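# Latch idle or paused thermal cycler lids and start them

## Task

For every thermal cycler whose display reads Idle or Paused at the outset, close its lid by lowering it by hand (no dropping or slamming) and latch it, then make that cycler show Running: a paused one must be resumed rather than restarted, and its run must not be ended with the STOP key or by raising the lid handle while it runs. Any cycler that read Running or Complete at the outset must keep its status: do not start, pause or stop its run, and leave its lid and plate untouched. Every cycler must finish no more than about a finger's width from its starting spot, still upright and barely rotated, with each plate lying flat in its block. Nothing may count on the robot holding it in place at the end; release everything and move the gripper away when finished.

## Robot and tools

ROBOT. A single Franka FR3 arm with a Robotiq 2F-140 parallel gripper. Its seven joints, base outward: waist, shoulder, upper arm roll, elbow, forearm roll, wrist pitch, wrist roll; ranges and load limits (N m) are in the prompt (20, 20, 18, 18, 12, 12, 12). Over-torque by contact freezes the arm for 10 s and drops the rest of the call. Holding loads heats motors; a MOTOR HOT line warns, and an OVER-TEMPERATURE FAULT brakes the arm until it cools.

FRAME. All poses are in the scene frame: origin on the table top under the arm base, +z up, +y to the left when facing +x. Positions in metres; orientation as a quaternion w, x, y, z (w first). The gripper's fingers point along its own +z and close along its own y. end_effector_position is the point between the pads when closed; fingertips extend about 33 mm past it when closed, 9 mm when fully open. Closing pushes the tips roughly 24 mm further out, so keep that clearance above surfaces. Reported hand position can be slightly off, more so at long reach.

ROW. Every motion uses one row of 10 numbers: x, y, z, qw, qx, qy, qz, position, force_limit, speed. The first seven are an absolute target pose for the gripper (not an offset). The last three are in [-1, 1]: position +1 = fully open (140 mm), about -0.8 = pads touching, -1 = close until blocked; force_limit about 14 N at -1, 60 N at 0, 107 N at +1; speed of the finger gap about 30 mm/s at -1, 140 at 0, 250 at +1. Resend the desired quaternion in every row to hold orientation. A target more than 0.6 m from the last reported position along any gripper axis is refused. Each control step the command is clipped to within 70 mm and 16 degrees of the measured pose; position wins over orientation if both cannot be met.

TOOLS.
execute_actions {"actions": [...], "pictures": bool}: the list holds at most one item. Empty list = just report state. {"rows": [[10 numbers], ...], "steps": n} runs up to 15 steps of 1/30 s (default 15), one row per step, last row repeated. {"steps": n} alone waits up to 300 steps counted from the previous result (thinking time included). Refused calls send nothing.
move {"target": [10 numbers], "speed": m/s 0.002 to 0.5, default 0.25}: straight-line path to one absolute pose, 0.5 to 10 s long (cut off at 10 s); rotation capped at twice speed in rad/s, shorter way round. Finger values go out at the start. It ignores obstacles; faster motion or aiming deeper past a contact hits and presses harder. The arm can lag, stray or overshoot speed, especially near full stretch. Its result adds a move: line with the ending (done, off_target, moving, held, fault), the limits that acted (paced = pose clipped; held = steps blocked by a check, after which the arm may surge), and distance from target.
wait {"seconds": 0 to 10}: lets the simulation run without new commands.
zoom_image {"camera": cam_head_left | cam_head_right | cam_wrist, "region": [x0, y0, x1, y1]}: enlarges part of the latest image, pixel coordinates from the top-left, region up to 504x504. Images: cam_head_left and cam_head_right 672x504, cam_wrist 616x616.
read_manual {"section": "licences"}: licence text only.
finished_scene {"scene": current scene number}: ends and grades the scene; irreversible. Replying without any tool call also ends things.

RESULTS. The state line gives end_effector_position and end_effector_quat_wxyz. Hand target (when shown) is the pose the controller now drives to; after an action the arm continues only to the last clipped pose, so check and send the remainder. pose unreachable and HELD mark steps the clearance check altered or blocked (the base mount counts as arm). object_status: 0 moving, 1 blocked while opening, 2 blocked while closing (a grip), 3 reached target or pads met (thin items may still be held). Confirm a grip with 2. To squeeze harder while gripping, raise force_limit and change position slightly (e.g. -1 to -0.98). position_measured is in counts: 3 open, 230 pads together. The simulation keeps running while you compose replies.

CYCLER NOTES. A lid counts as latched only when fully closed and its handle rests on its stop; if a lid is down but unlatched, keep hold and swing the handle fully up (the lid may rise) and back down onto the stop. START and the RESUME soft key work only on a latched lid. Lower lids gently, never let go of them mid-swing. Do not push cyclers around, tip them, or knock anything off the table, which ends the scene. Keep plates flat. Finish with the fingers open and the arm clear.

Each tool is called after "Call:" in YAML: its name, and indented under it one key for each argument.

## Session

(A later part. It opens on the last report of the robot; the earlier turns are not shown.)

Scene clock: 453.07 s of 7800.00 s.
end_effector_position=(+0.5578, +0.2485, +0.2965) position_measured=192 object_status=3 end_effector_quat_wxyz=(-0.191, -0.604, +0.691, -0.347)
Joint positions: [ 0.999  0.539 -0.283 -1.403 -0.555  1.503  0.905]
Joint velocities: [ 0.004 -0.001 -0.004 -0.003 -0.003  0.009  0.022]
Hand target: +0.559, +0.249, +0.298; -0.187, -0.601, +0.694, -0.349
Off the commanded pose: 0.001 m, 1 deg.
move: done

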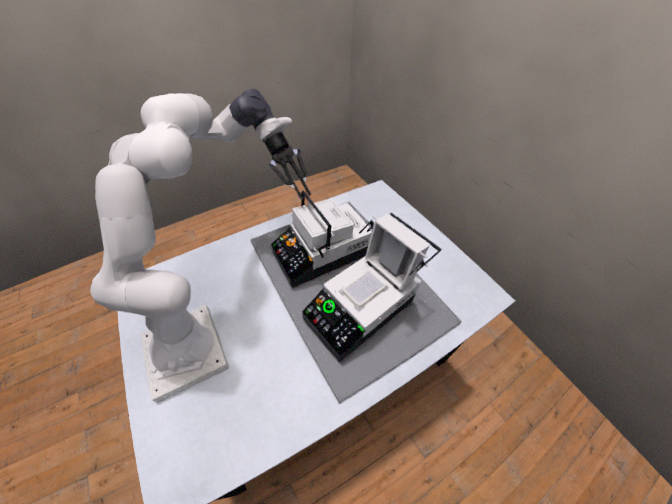

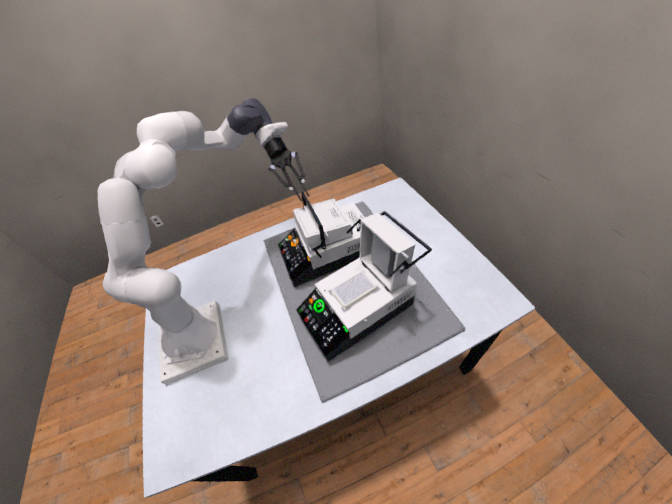

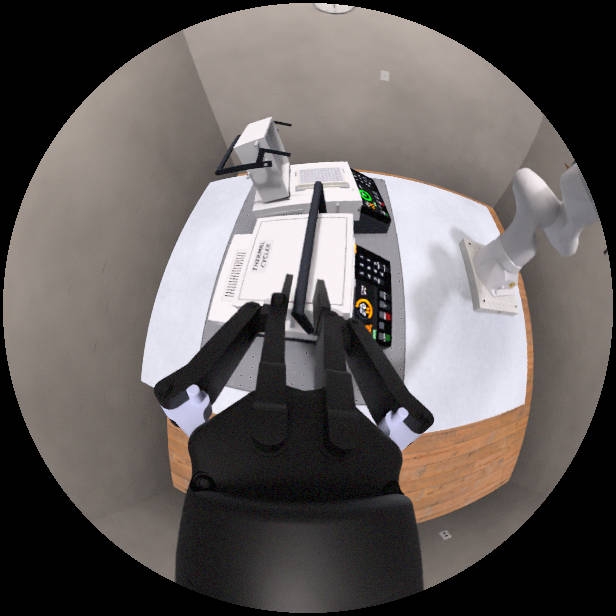

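Call:
execute_actions:
  actions: []

Scene clock: 484.50 s of 7800.00 s.
end_effector_position=(+0.5582, +0.2486, +0.2965) position_measured=192 object_status=3 end_effector_quat_wxyz=(-0.190, -0.602, +0.693, -0.347)
Joint positions: [ 1.     0.539 -0.283 -1.404 -0.555  1.505  0.911]
Joint velocities: [ 0.     0.    -0.001  0.001  0.001  0.     0.   ]
Hand target: +0.559, +0.249, +0.298; -0.187, -0.601, +0.694, -0.349
Off the commanded pose: 0.002 m, 0 deg.
Steps of this call (steps 1 to 90: nothing new was sent; then 28.43 s passed at rest). Readings (end_effector_position | what the end effector reports):
1: (+0.5579, +0.2485, +0.2965) | position_measured=192 object_status=3
2: (+0.5579, +0.2485, +0.2965) | position_measured=192 object_status=3
4: (+0.5580, +0.2485, +0.2965) | position_measured=192 object_status=3
8: (+0.5581, +0.2486, +0.2965) | position_measured=192 object_status=3
90: the state above

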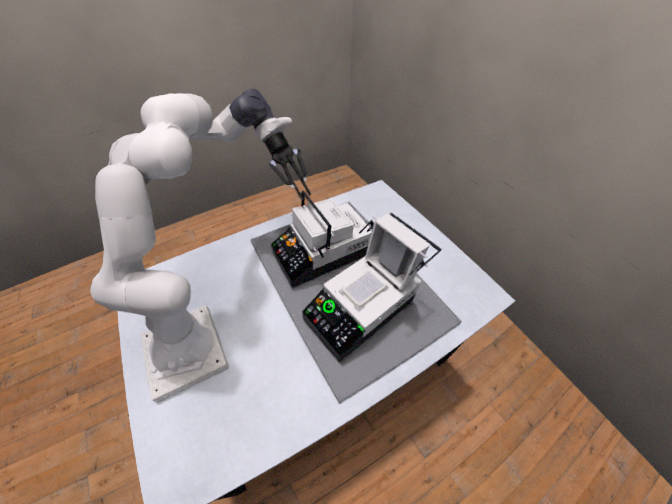

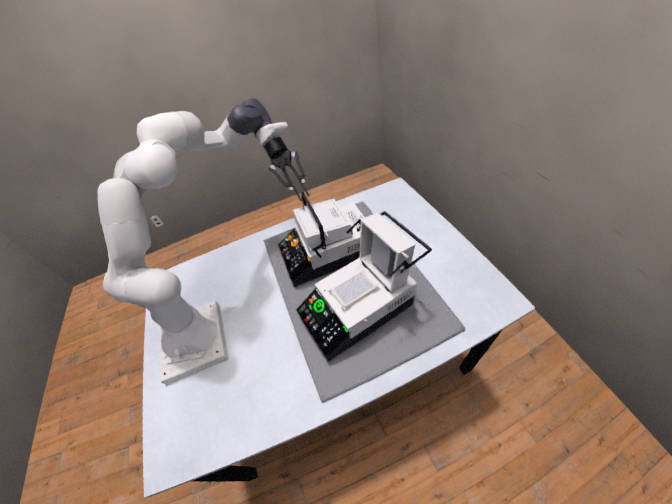

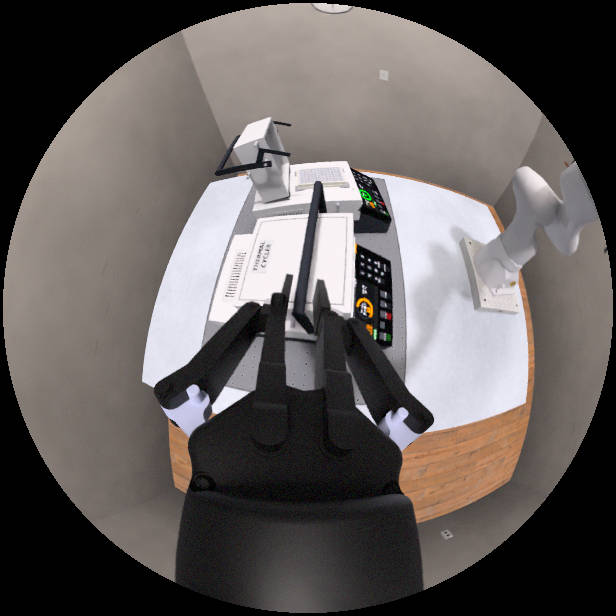

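Call:
execute_actions:
  actions:
    - {"rows": [[0.5578,0.2485,0.2965,-0.191,-0.604,0.691,-0.347,-1,-0.6,-0.3]], "steps": 15}
  pictures: false

Scene clock: 490.47 s of 7800.00 s.
end_effector_position=(+0.5583, +0.2486, +0.2966) position_measured=215 object_status=2 end_effector_quat_wxyz=(-0.190, -0.603, +0.692, -0.347)
Joint positions: [ 1.     0.539 -0.283 -1.404 -0.555  1.505  0.909]
Joint velocities: [ 0.001 -0.001  0.001 -0.    -0.001  0.    -0.002]
Hand target: +0.558, +0.249, +0.297; -0.191, -0.604, +0.691, -0.347
Off the commanded pose: 0.000 m, 0 deg.
Steps of this call (steps 1 to 90: nothing new was sent; then 2.47 s passed at rest; steps 91 to 105: all 15 steps of this action). Readings (end_effector_position | what the end effector reports):
91: (+0.5582, +0.2486, +0.2965) | position_measured=192 object_status=0
92: (+0.5582, +0.2486, +0.2965) | position_measured=197 object_status=0
94: (+0.5583, +0.2486, +0.2965) | position_measured=208 object_status=0
98: (+0.5583, +0.2486, +0.2966) | position_measured=215 object_status=0
105: the state above

Call:
move:
  target: [0.5655,0.2485,0.296,-0.191,-0.604,0.691,-0.347,-1,-0.6,-0.3]
  speed: 0.01

Scene clock: 502.17 s of 7800.00 s.
end_effector_position=(+0.5624, +0.2486, +0.2969) position_measured=215 object_status=2 end_effector_quat_wxyz=(-0.193, -0.604, +0.692, -0.347)
Joint positions: [ 0.993  0.557 -0.283 -1.377 -0.553  1.495  0.896]
Joint velocities: [ 0.     0.001 -0.001  0.003  0.001 -0.002 -0.008]
Hand target: +0.565, +0.248, +0.296; -0.191, -0.604, +0.691, -0.347
Off the commanded pose: 0.003 m, 0 deg.
After step 90, 7.77 s passed at rest.
move: done

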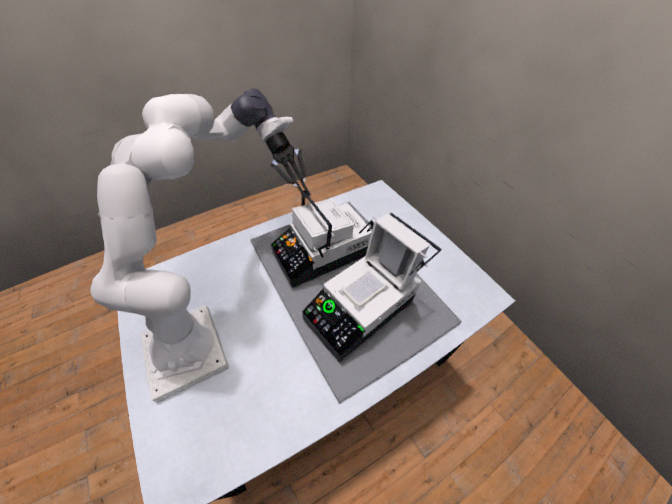

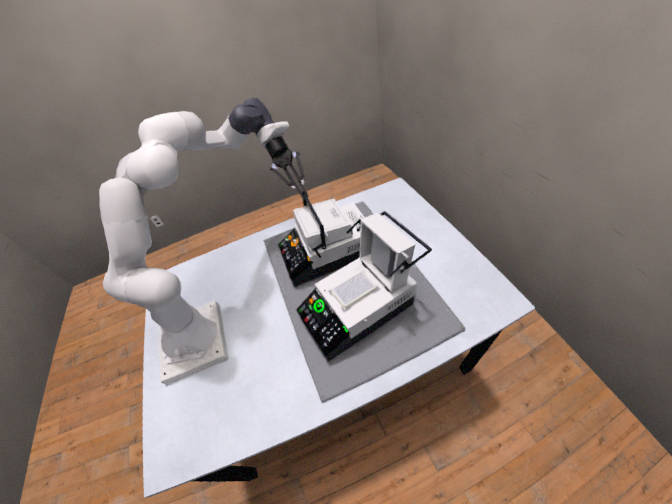

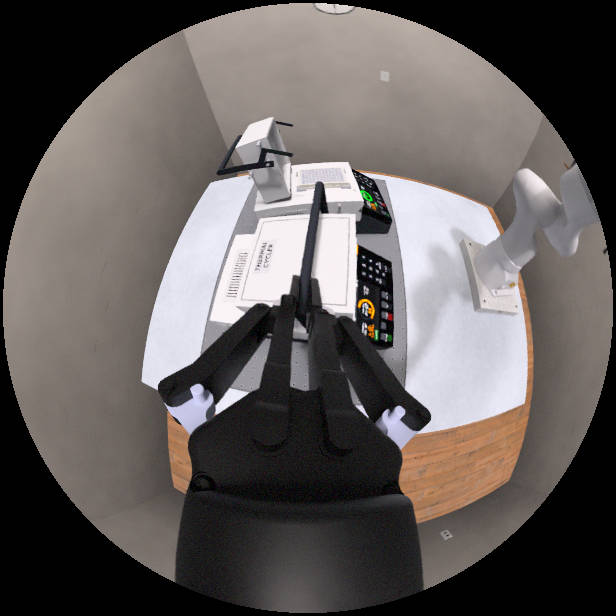

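Call:
move:
  target: [0.569,0.2485,0.299,-0.191,-0.604,0.691,-0.347,-1,-0.6,-0.3]
  speed: 0.01

Scene clock: 511.60 s of 7800.00 s.
end_effector_position=(+0.5643, +0.2486, +0.2973) position_measured=215 object_status=2 end_effector_quat_wxyz=(-0.196, -0.604, +0.691, -0.346)
Joint positions: [ 0.989  0.567 -0.283 -1.359 -0.55   1.487  0.885]
Joint velocities: [ 0.001  0.001  0.001  0.003 -0.    -0.001 -0.006]
Hand target: +0.569, +0.248, +0.299; -0.191, -0.604, +0.691, -0.347
Off the commanded pose: 0.005 m, 1 deg.
After step 90, 5.53 s passed at rest.
move: off_target

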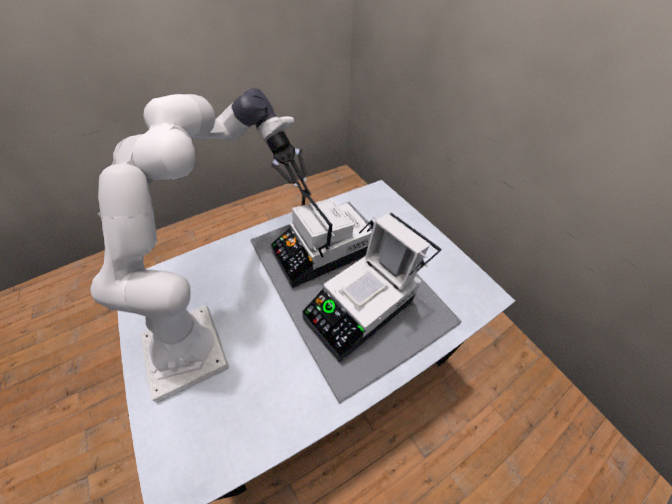

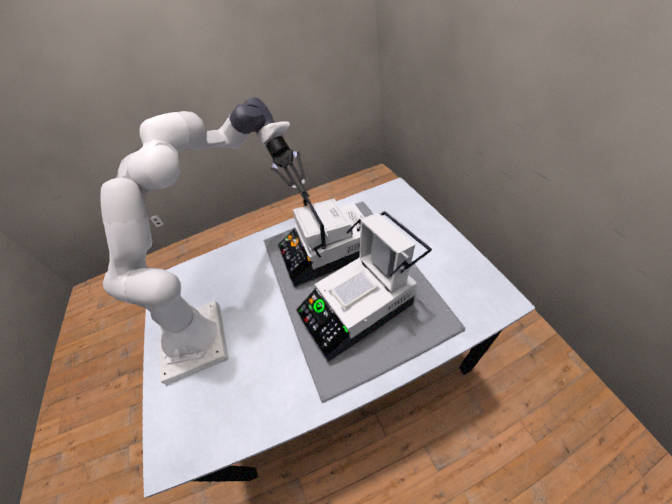

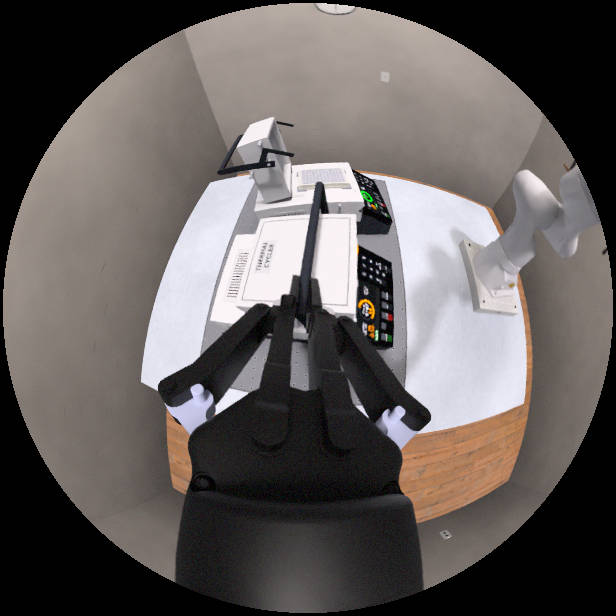

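Call:
move:
  target: [0.5307,0.2485,0.2942,-0.130,-0.567,0.7065,-0.4035,-1,-0.6,-0.3]
  speed: 0.03

Call:
move:
  target: [0.4970,0.2485,0.2821,-0.0391,-0.5090,0.7155,-0.4772,-1,-0.6,-0.3]
  speed: 0.03

Scene clock: 556.90 s of 7800.00 s.
end_effector_position=(+0.5344, +0.2497, +0.2952) position_measured=215 object_status=2 end_effector_quat_wxyz=(-0.128, -0.571, +0.704, -0.402)
Joint positions: [ 1.117  0.4   -0.321 -1.654 -0.659  1.62   1.145]
Joint velocities: [ 0.003 -0.002 -0.001 -0.007 -0.004  0.004  0.031]
Hand target: +0.532, +0.249, +0.295; -0.128, -0.567, +0.707, -0.403
Off the commanded pose: 0.004 m, 1 deg.
After step 90, 38.80 s passed at rest.
move: off_target

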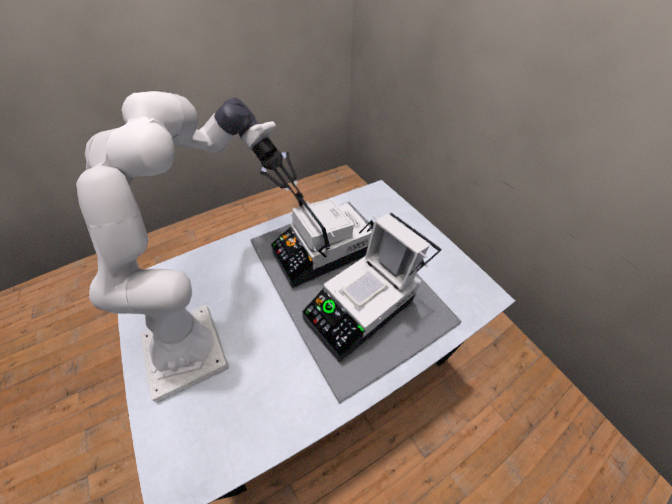

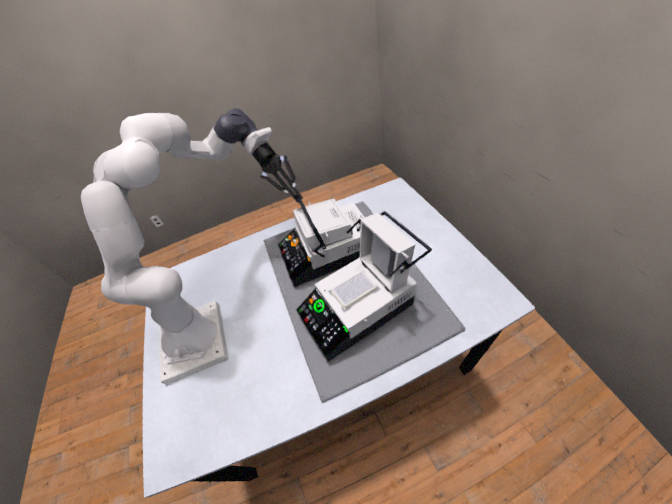

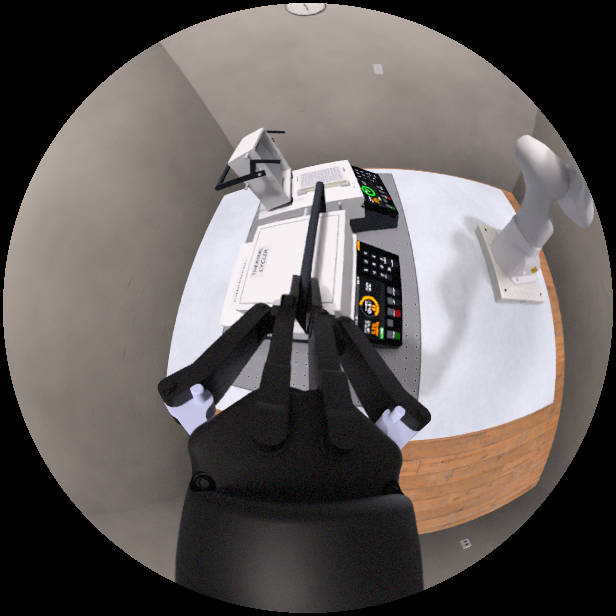

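Scene clock: 561.53 s of 7800.00 s.
end_effector_position=(+0.5030, +0.2513, +0.2823) position_measured=215 object_status=2 end_effector_quat_wxyz=(-0.034, -0.514, +0.713, -0.475)
Joint positions: [ 1.238  0.288 -0.327 -1.91  -0.831  1.7    1.518]
Joint velocities: [ 0.004  0.     0.001 -0.006 -0.008  0.002  0.035]
Hand target: +0.498, +0.250, +0.283; -0.037, -0.509, +0.716, -0.476
Off the commanded pose: 0.007 m, 1 deg.
move: off_target

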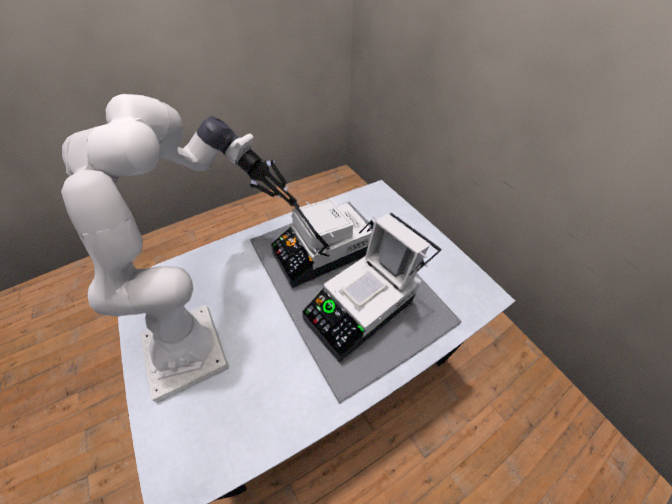

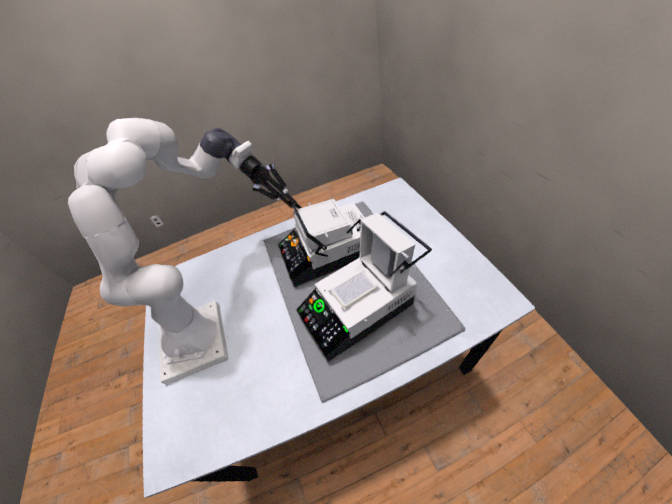

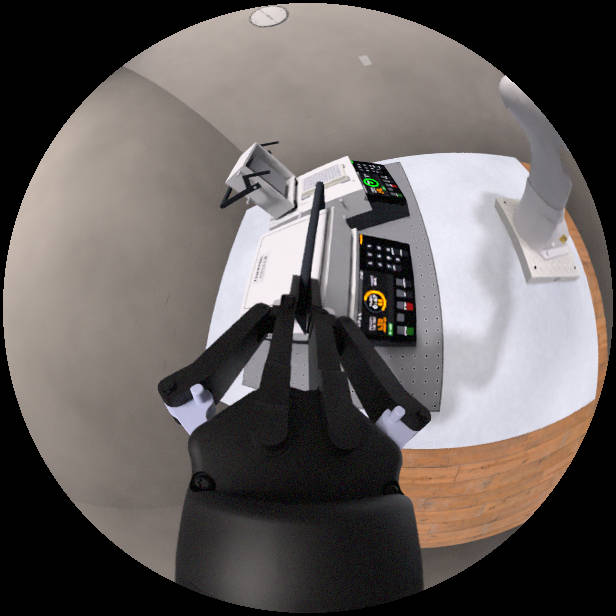

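Call:
move:
  target: [0.4675,0.2518,0.2610,0.0521,-0.4422,0.7123,-0.5428,-1,-0.6,-0.3]
  speed: 0.03

Scene clock: 585.33 s of 7800.00 s.
end_effector_position=(+0.4779, +0.2531, +0.2601) position_measured=215 object_status=2 end_effector_quat_wxyz=(+0.057, -0.449, +0.711, -0.538)
Joint positions: [ 1.346  0.288 -0.336 -2.062 -0.97   1.709  1.885]
Joint velocities: [ 0.008  0.002 -0.008 -0.001 -0.001 -0.     0.035]
Hand target: +0.468, +0.253, +0.261; +0.055, -0.443, +0.712, -0.542
Off the commanded pose: 0.011 m, 1 deg.
After step 90, 16.30 s passed at rest.
move: off_target

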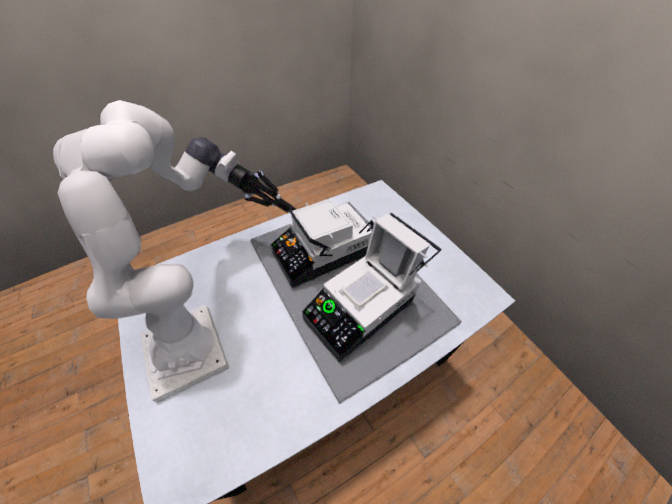

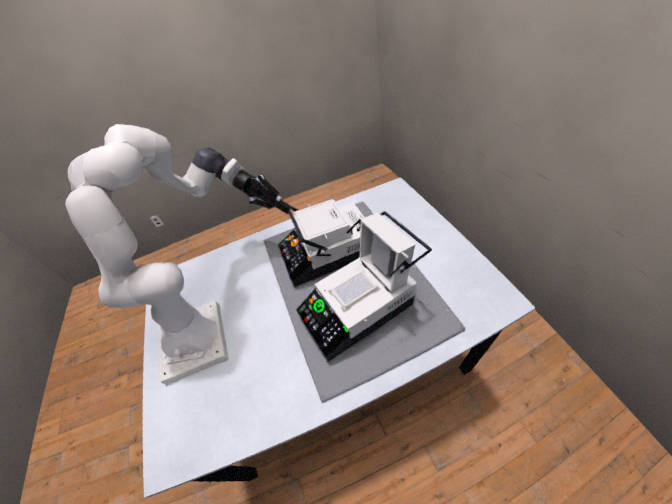

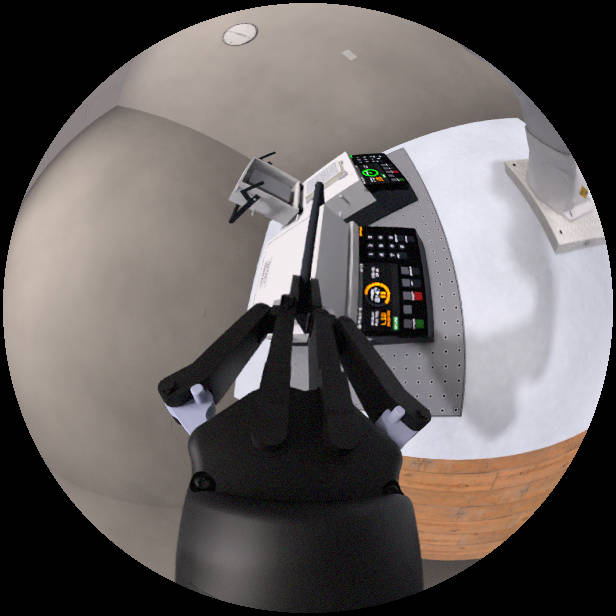

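Call:
move:
  target: [0.4649,0.2525,0.2374,0.1426,-0.3679,0.6969,-0.5991,-1,-0.6,-0.3]
  speed: 0.03

Scene clock: 625.77 s of 7800.00 s.
end_effector_position=(+0.4640, +0.2554, +0.2417) position_measured=215 object_status=2 end_effector_quat_wxyz=(+0.142, -0.372, +0.696, -0.597)
Joint positions: [ 1.425  0.392 -0.337 -2.098 -1.056  1.647  2.211]
Joint velocities: [ 0.001  0.003 -0.001 -0.001 -0.003 -0.001  0.031]
Hand target: +0.465, +0.254, +0.237; +0.145, -0.369, +0.697, -0.598
Off the commanded pose: 0.005 m, 0 deg.
After step 90, 32.83 s passed at rest.
move: off_target

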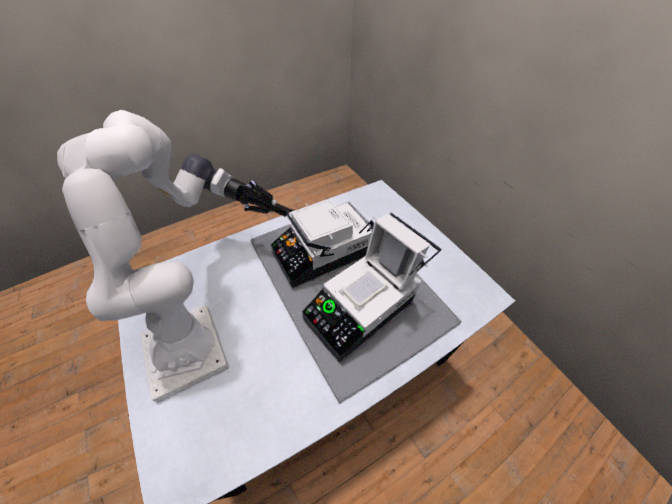

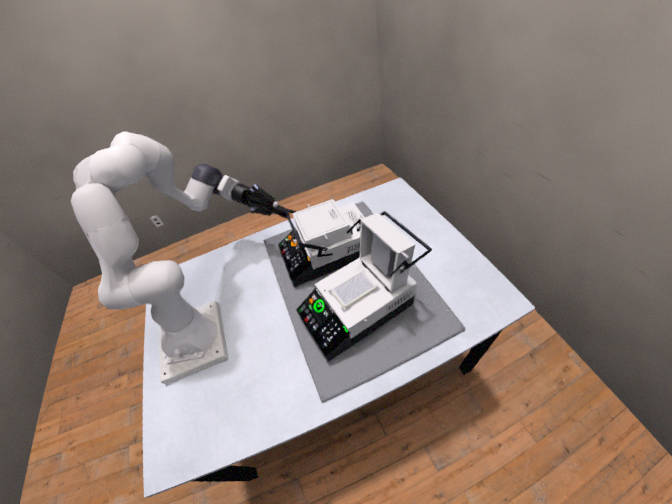

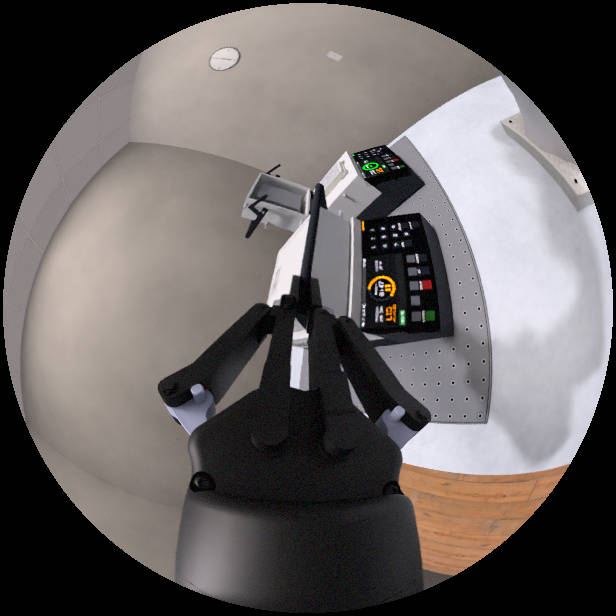

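Call:
move:
  target: [0.4560,0.2535,0.2160,0.2017,-0.3147,0.6801,-0.6309,-1,-0.6,-0.3]
  speed: 0.02

Scene clock: 644.87 s of 7800.00 s.
end_effector_position=(+0.4517, +0.2567, +0.2209) position_measured=215 object_status=2 end_effector_quat_wxyz=(+0.202, -0.316, +0.679, -0.631)
Joint positions: [ 1.468  0.509 -0.329 -2.09  -1.08   1.593  2.433]
Joint velocities: [-0.001  0.003  0.002 -0.001 -0.002 -0.002  0.024]
Hand target: +0.456, +0.254, +0.216; +0.203, -0.316, +0.680, -0.630
Off the commanded pose: 0.007 m, 0 deg.
After step 90, 11.47 s passed at rest.
move: off_target

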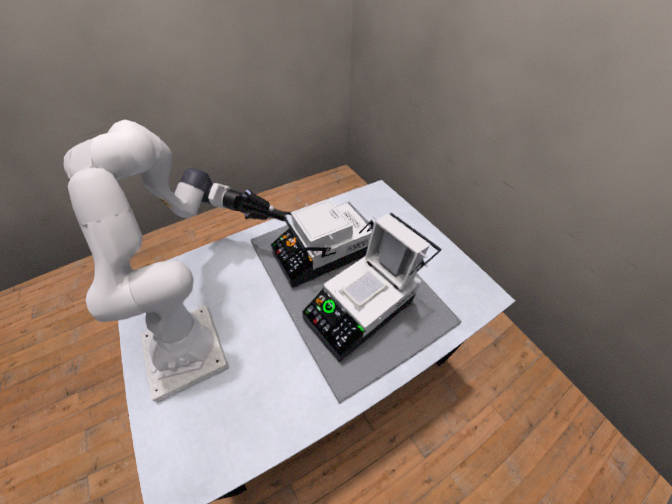

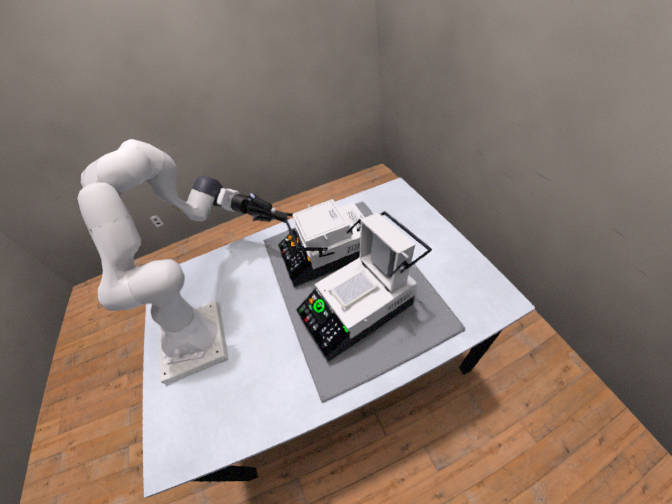

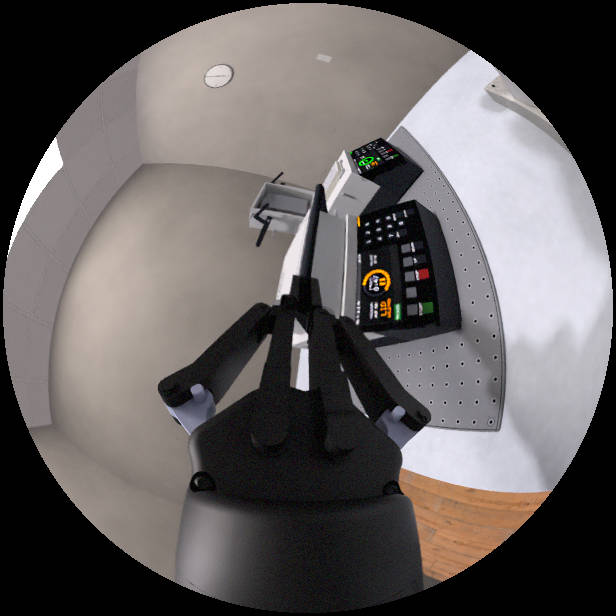

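Call:
move:
  target: [0.4459,0.2528,0.1971,0.2306,-0.2872,0.6697,-0.6451,-0.98,-0.2,-0.3]
  speed: 0.015

Scene clock: 681.90 s of 7800.00 s.
end_effector_position=(+0.4446, +0.2572, +0.2045) position_measured=216 object_status=2 end_effector_quat_wxyz=(+0.236, -0.286, +0.668, -0.646)
Joint positions: [ 1.479  0.59  -0.312 -2.072 -1.084  1.561  2.557]
Joint velocities: [-0.005  0.002  0.007  0.002 -0.003 -0.003  0.018]
Hand target: +0.446, +0.253, +0.197; +0.231, -0.288, +0.669, -0.645
Off the commanded pose: 0.009 m, 1 deg.
After step 90, 31.00 s passed at rest.
move: off_target

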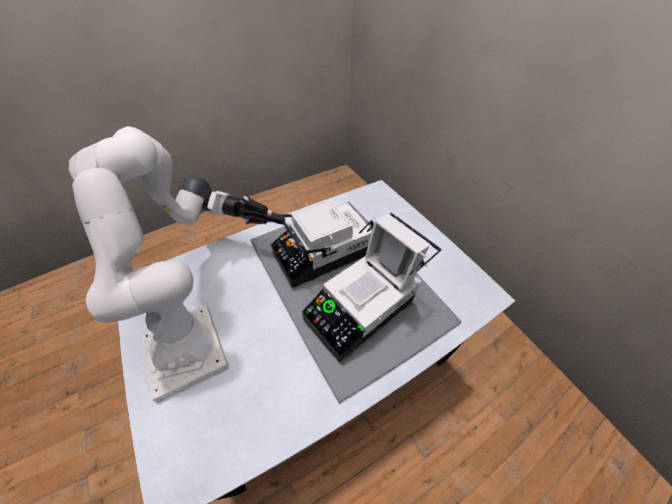

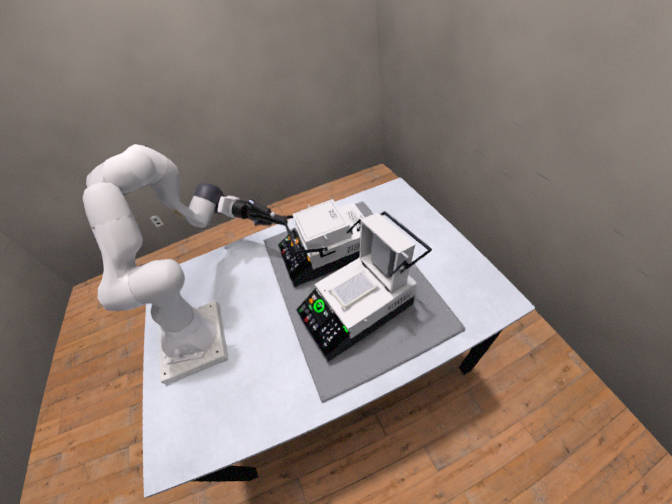

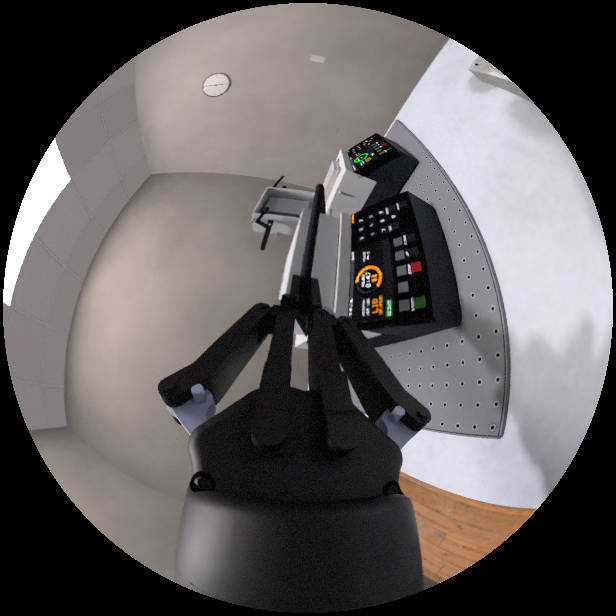

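Call:
move:
  target: [0.4445,0.2530,0.1900,0.2306,-0.2872,0.6697,-0.6451,-0.98,-0.2,-0.3]
  speed: 0.01

Scene clock: 690.83 s of 7800.00 s.
end_effector_position=(+0.4426, +0.2574, +0.1987) position_measured=216 object_status=2 end_effector_quat_wxyz=(+0.237, -0.283, +0.668, -0.646)
Joint positions: [ 1.463  0.603 -0.29  -2.065 -1.084  1.553  2.575]
Joint velocities: [-0.015  0.003  0.019  0.001 -0.001  0.     0.005]
Hand target: +0.444, +0.253, +0.190; +0.231, -0.287, +0.670, -0.645
Off the commanded pose: 0.010 m, 1 deg.
After step 90, 4.20 s passed at rest.
move: off_target

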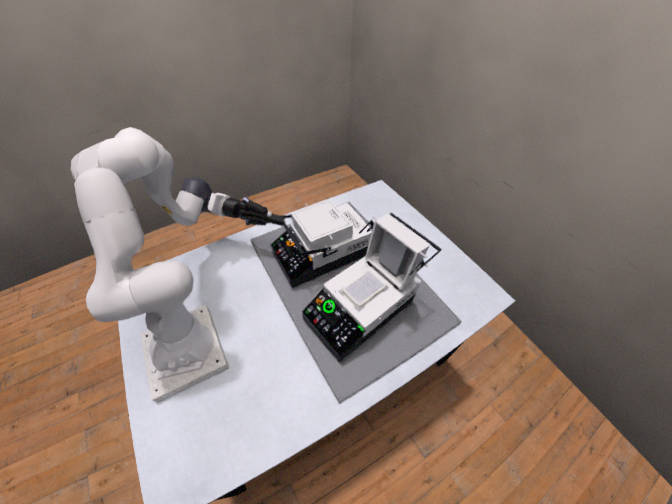

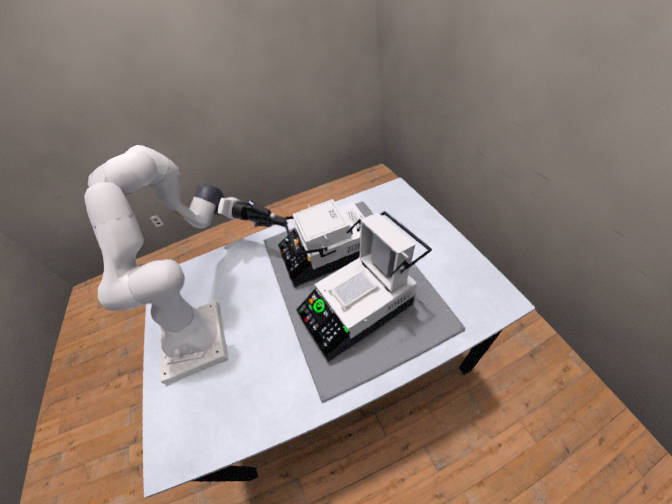

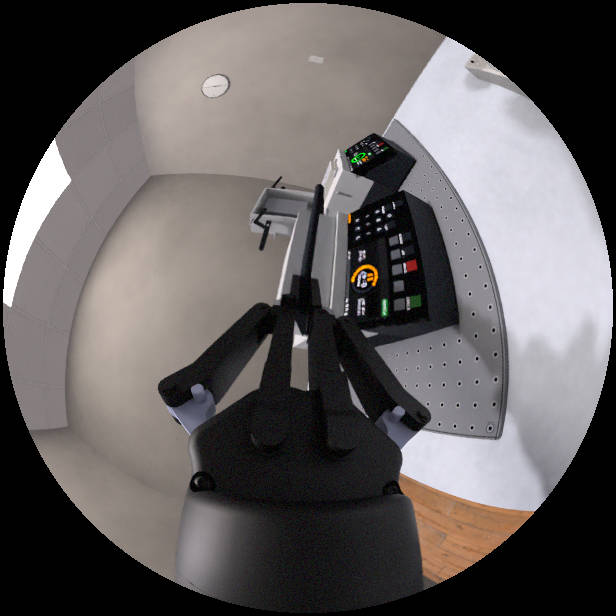

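Call:
move:
  target: [0.4440,0.2530,0.1840,0.2306,-0.2872,0.6697,-0.6451,-0.98,-0.2,-0.3]
  speed: 0.01

Scene clock: 698.73 s of 7800.00 s.
end_effector_position=(+0.4412, +0.2574, +0.1941) position_measured=216 object_status=2 end_effector_quat_wxyz=(+0.238, -0.281, +0.668, -0.647)
Joint positions: [ 1.443  0.613 -0.267 -2.059 -1.087  1.544  2.587]
Joint velocities: [-0.018 -0.001  0.019  0.003 -0.007 -0.01   0.006]
Hand target: +0.444, +0.253, +0.184; +0.230, -0.287, +0.670, -0.645
Off the commanded pose: 0.011 m, 1 deg.
After step 90, 3.17 s passed at rest.
move: off_target

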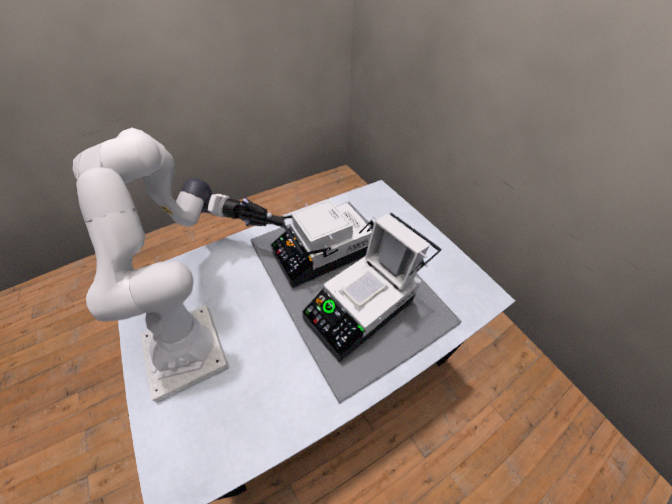

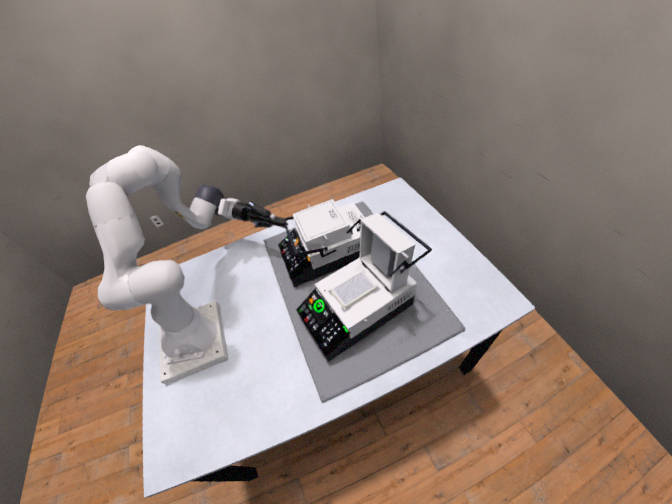

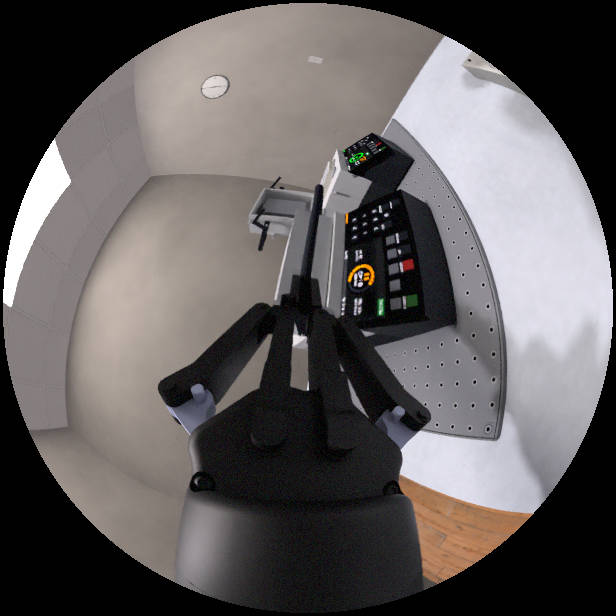

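Call:
move:
  target: [0.4435,0.2530,0.1790,0.2306,-0.2872,0.6697,-0.6451,-0.98,-0.2,-0.3]
  speed: 0.01

Scene clock: 715.33 s of 7800.00 s.
end_effector_position=(+0.4412, +0.2574, +0.1938) position_measured=216 object_status=2 end_effector_quat_wxyz=(+0.240, -0.278, +0.666, -0.649)
Joint positions: [ 1.415  0.617 -0.237 -2.052 -1.098  1.525  2.599]
Joint velocities: [-0.03  -0.001  0.032  0.002 -0.013 -0.016  0.008]
Hand target: +0.443, +0.253, +0.179; +0.230, -0.287, +0.670, -0.645
Off the commanded pose: 0.016 m, 2 deg.
After step 90, 11.80 s passed at rest.
move: off_target

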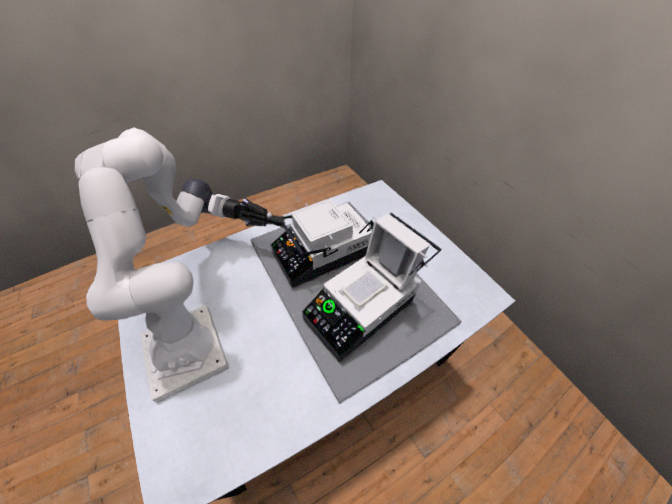

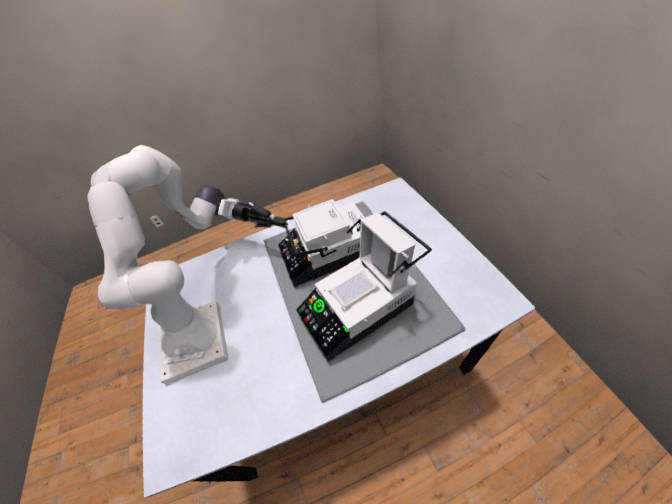

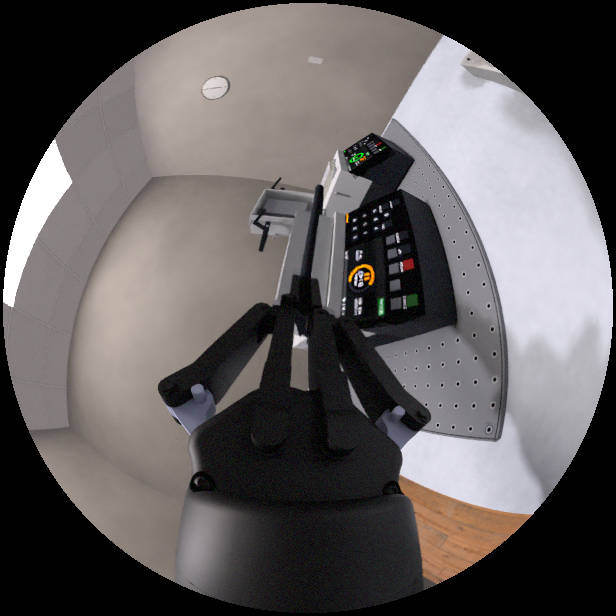

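Hard stop reached. Relieve pressure and release at once.

Call:
execute_actions:
  actions:
    - {"rows": [[0.4412,0.2574,0.1945,0.240,-0.278,0.666,-0.649,-0.98,-0.2,-0.3],[0.4412,0.2574,0.1945,0.240,-0.278,0.666,-0.649,-0.98,-0.2,-0.3],[0.4412,0.2574,0.1945,0.240,-0.278,0.666,-0.649,-0.98,-0.2,-0.3],[0.4412,0.2574,0.1945,0.240,-0.278,0.666,-0.649,-0.98,-0.2,-0.3],[0.4412,0.2574,0.1945,0.240,-0.278,0.666,-0.649,-0.98,-0.2,-0.3],[0.4412,0.2574,0.1945,0.240,-0.278,0.666,-0.649,-0.98,-0.2,-0.3],[0.4412,0.2574,0.1945,0.240,-0.278,0.666,-0.649,-0.98,-0.2,-0.3],[0.4412,0.2574,0.1945,0.240,-0.278,0.666,-0.649,-0.5,-0.2,-0.5]], "steps": 15}

Scene clock: 726.27 s of 7800.00 s.
end_effector_position=(+0.4412, +0.2574, +0.1940) position_measured=192 object_status=0 end_effector_quat_wxyz=(+0.241, -0.277, +0.666, -0.649)
Joint positions: [ 1.413  0.616 -0.234 -2.052 -1.099  1.523  2.603]
Joint velocities: [-0.001 -0.001  0.002 -0.001  0.001  0.001  0.001]
Hand target: +0.441, +0.257, +0.194; +0.240, -0.278, +0.666, -0.649
Off the commanded pose: 0.000 m, 0 deg.
Steps of this call (steps 1 to 90: nothing new was sent; then 7.43 s passed at rest; steps 91 to 105: all 15 steps of this action). Readings (end_effector_position | what the end effector reports):
91: (+0.4411, +0.2574, +0.1940) | position_measured=216 object_status=2
92: (+0.4411, +0.2574, +0.1940) | position_measured=216 object_status=2
94: (+0.4411, +0.2574, +0.1940) | position_measured=216 object_status=2
98: (+0.4411, +0.2574, +0.1940) | position_measured=216 object_status=0
105: the state above

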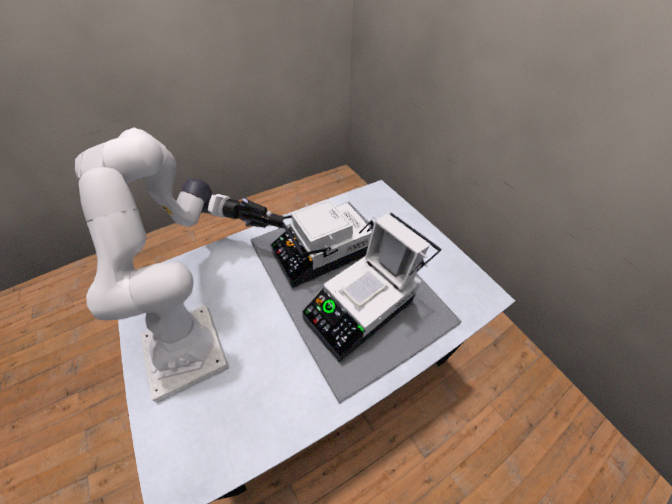

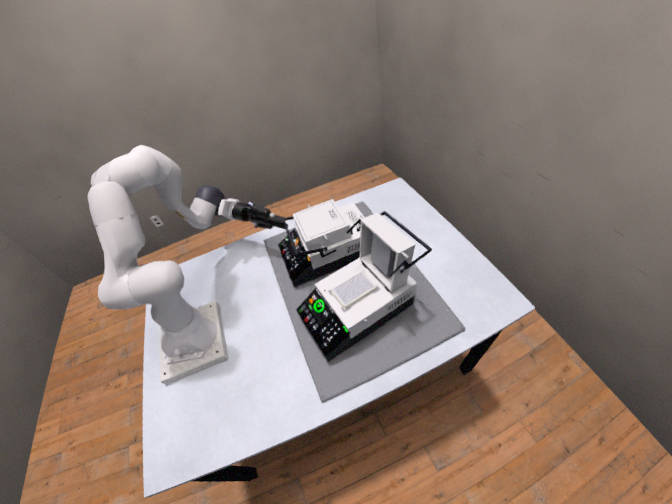

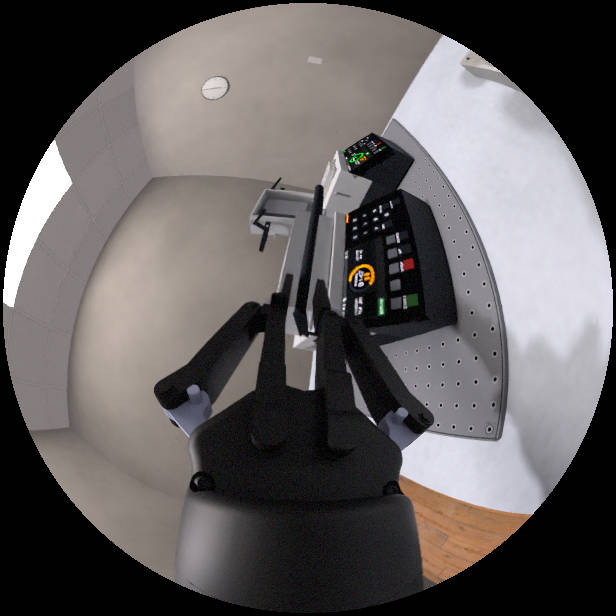

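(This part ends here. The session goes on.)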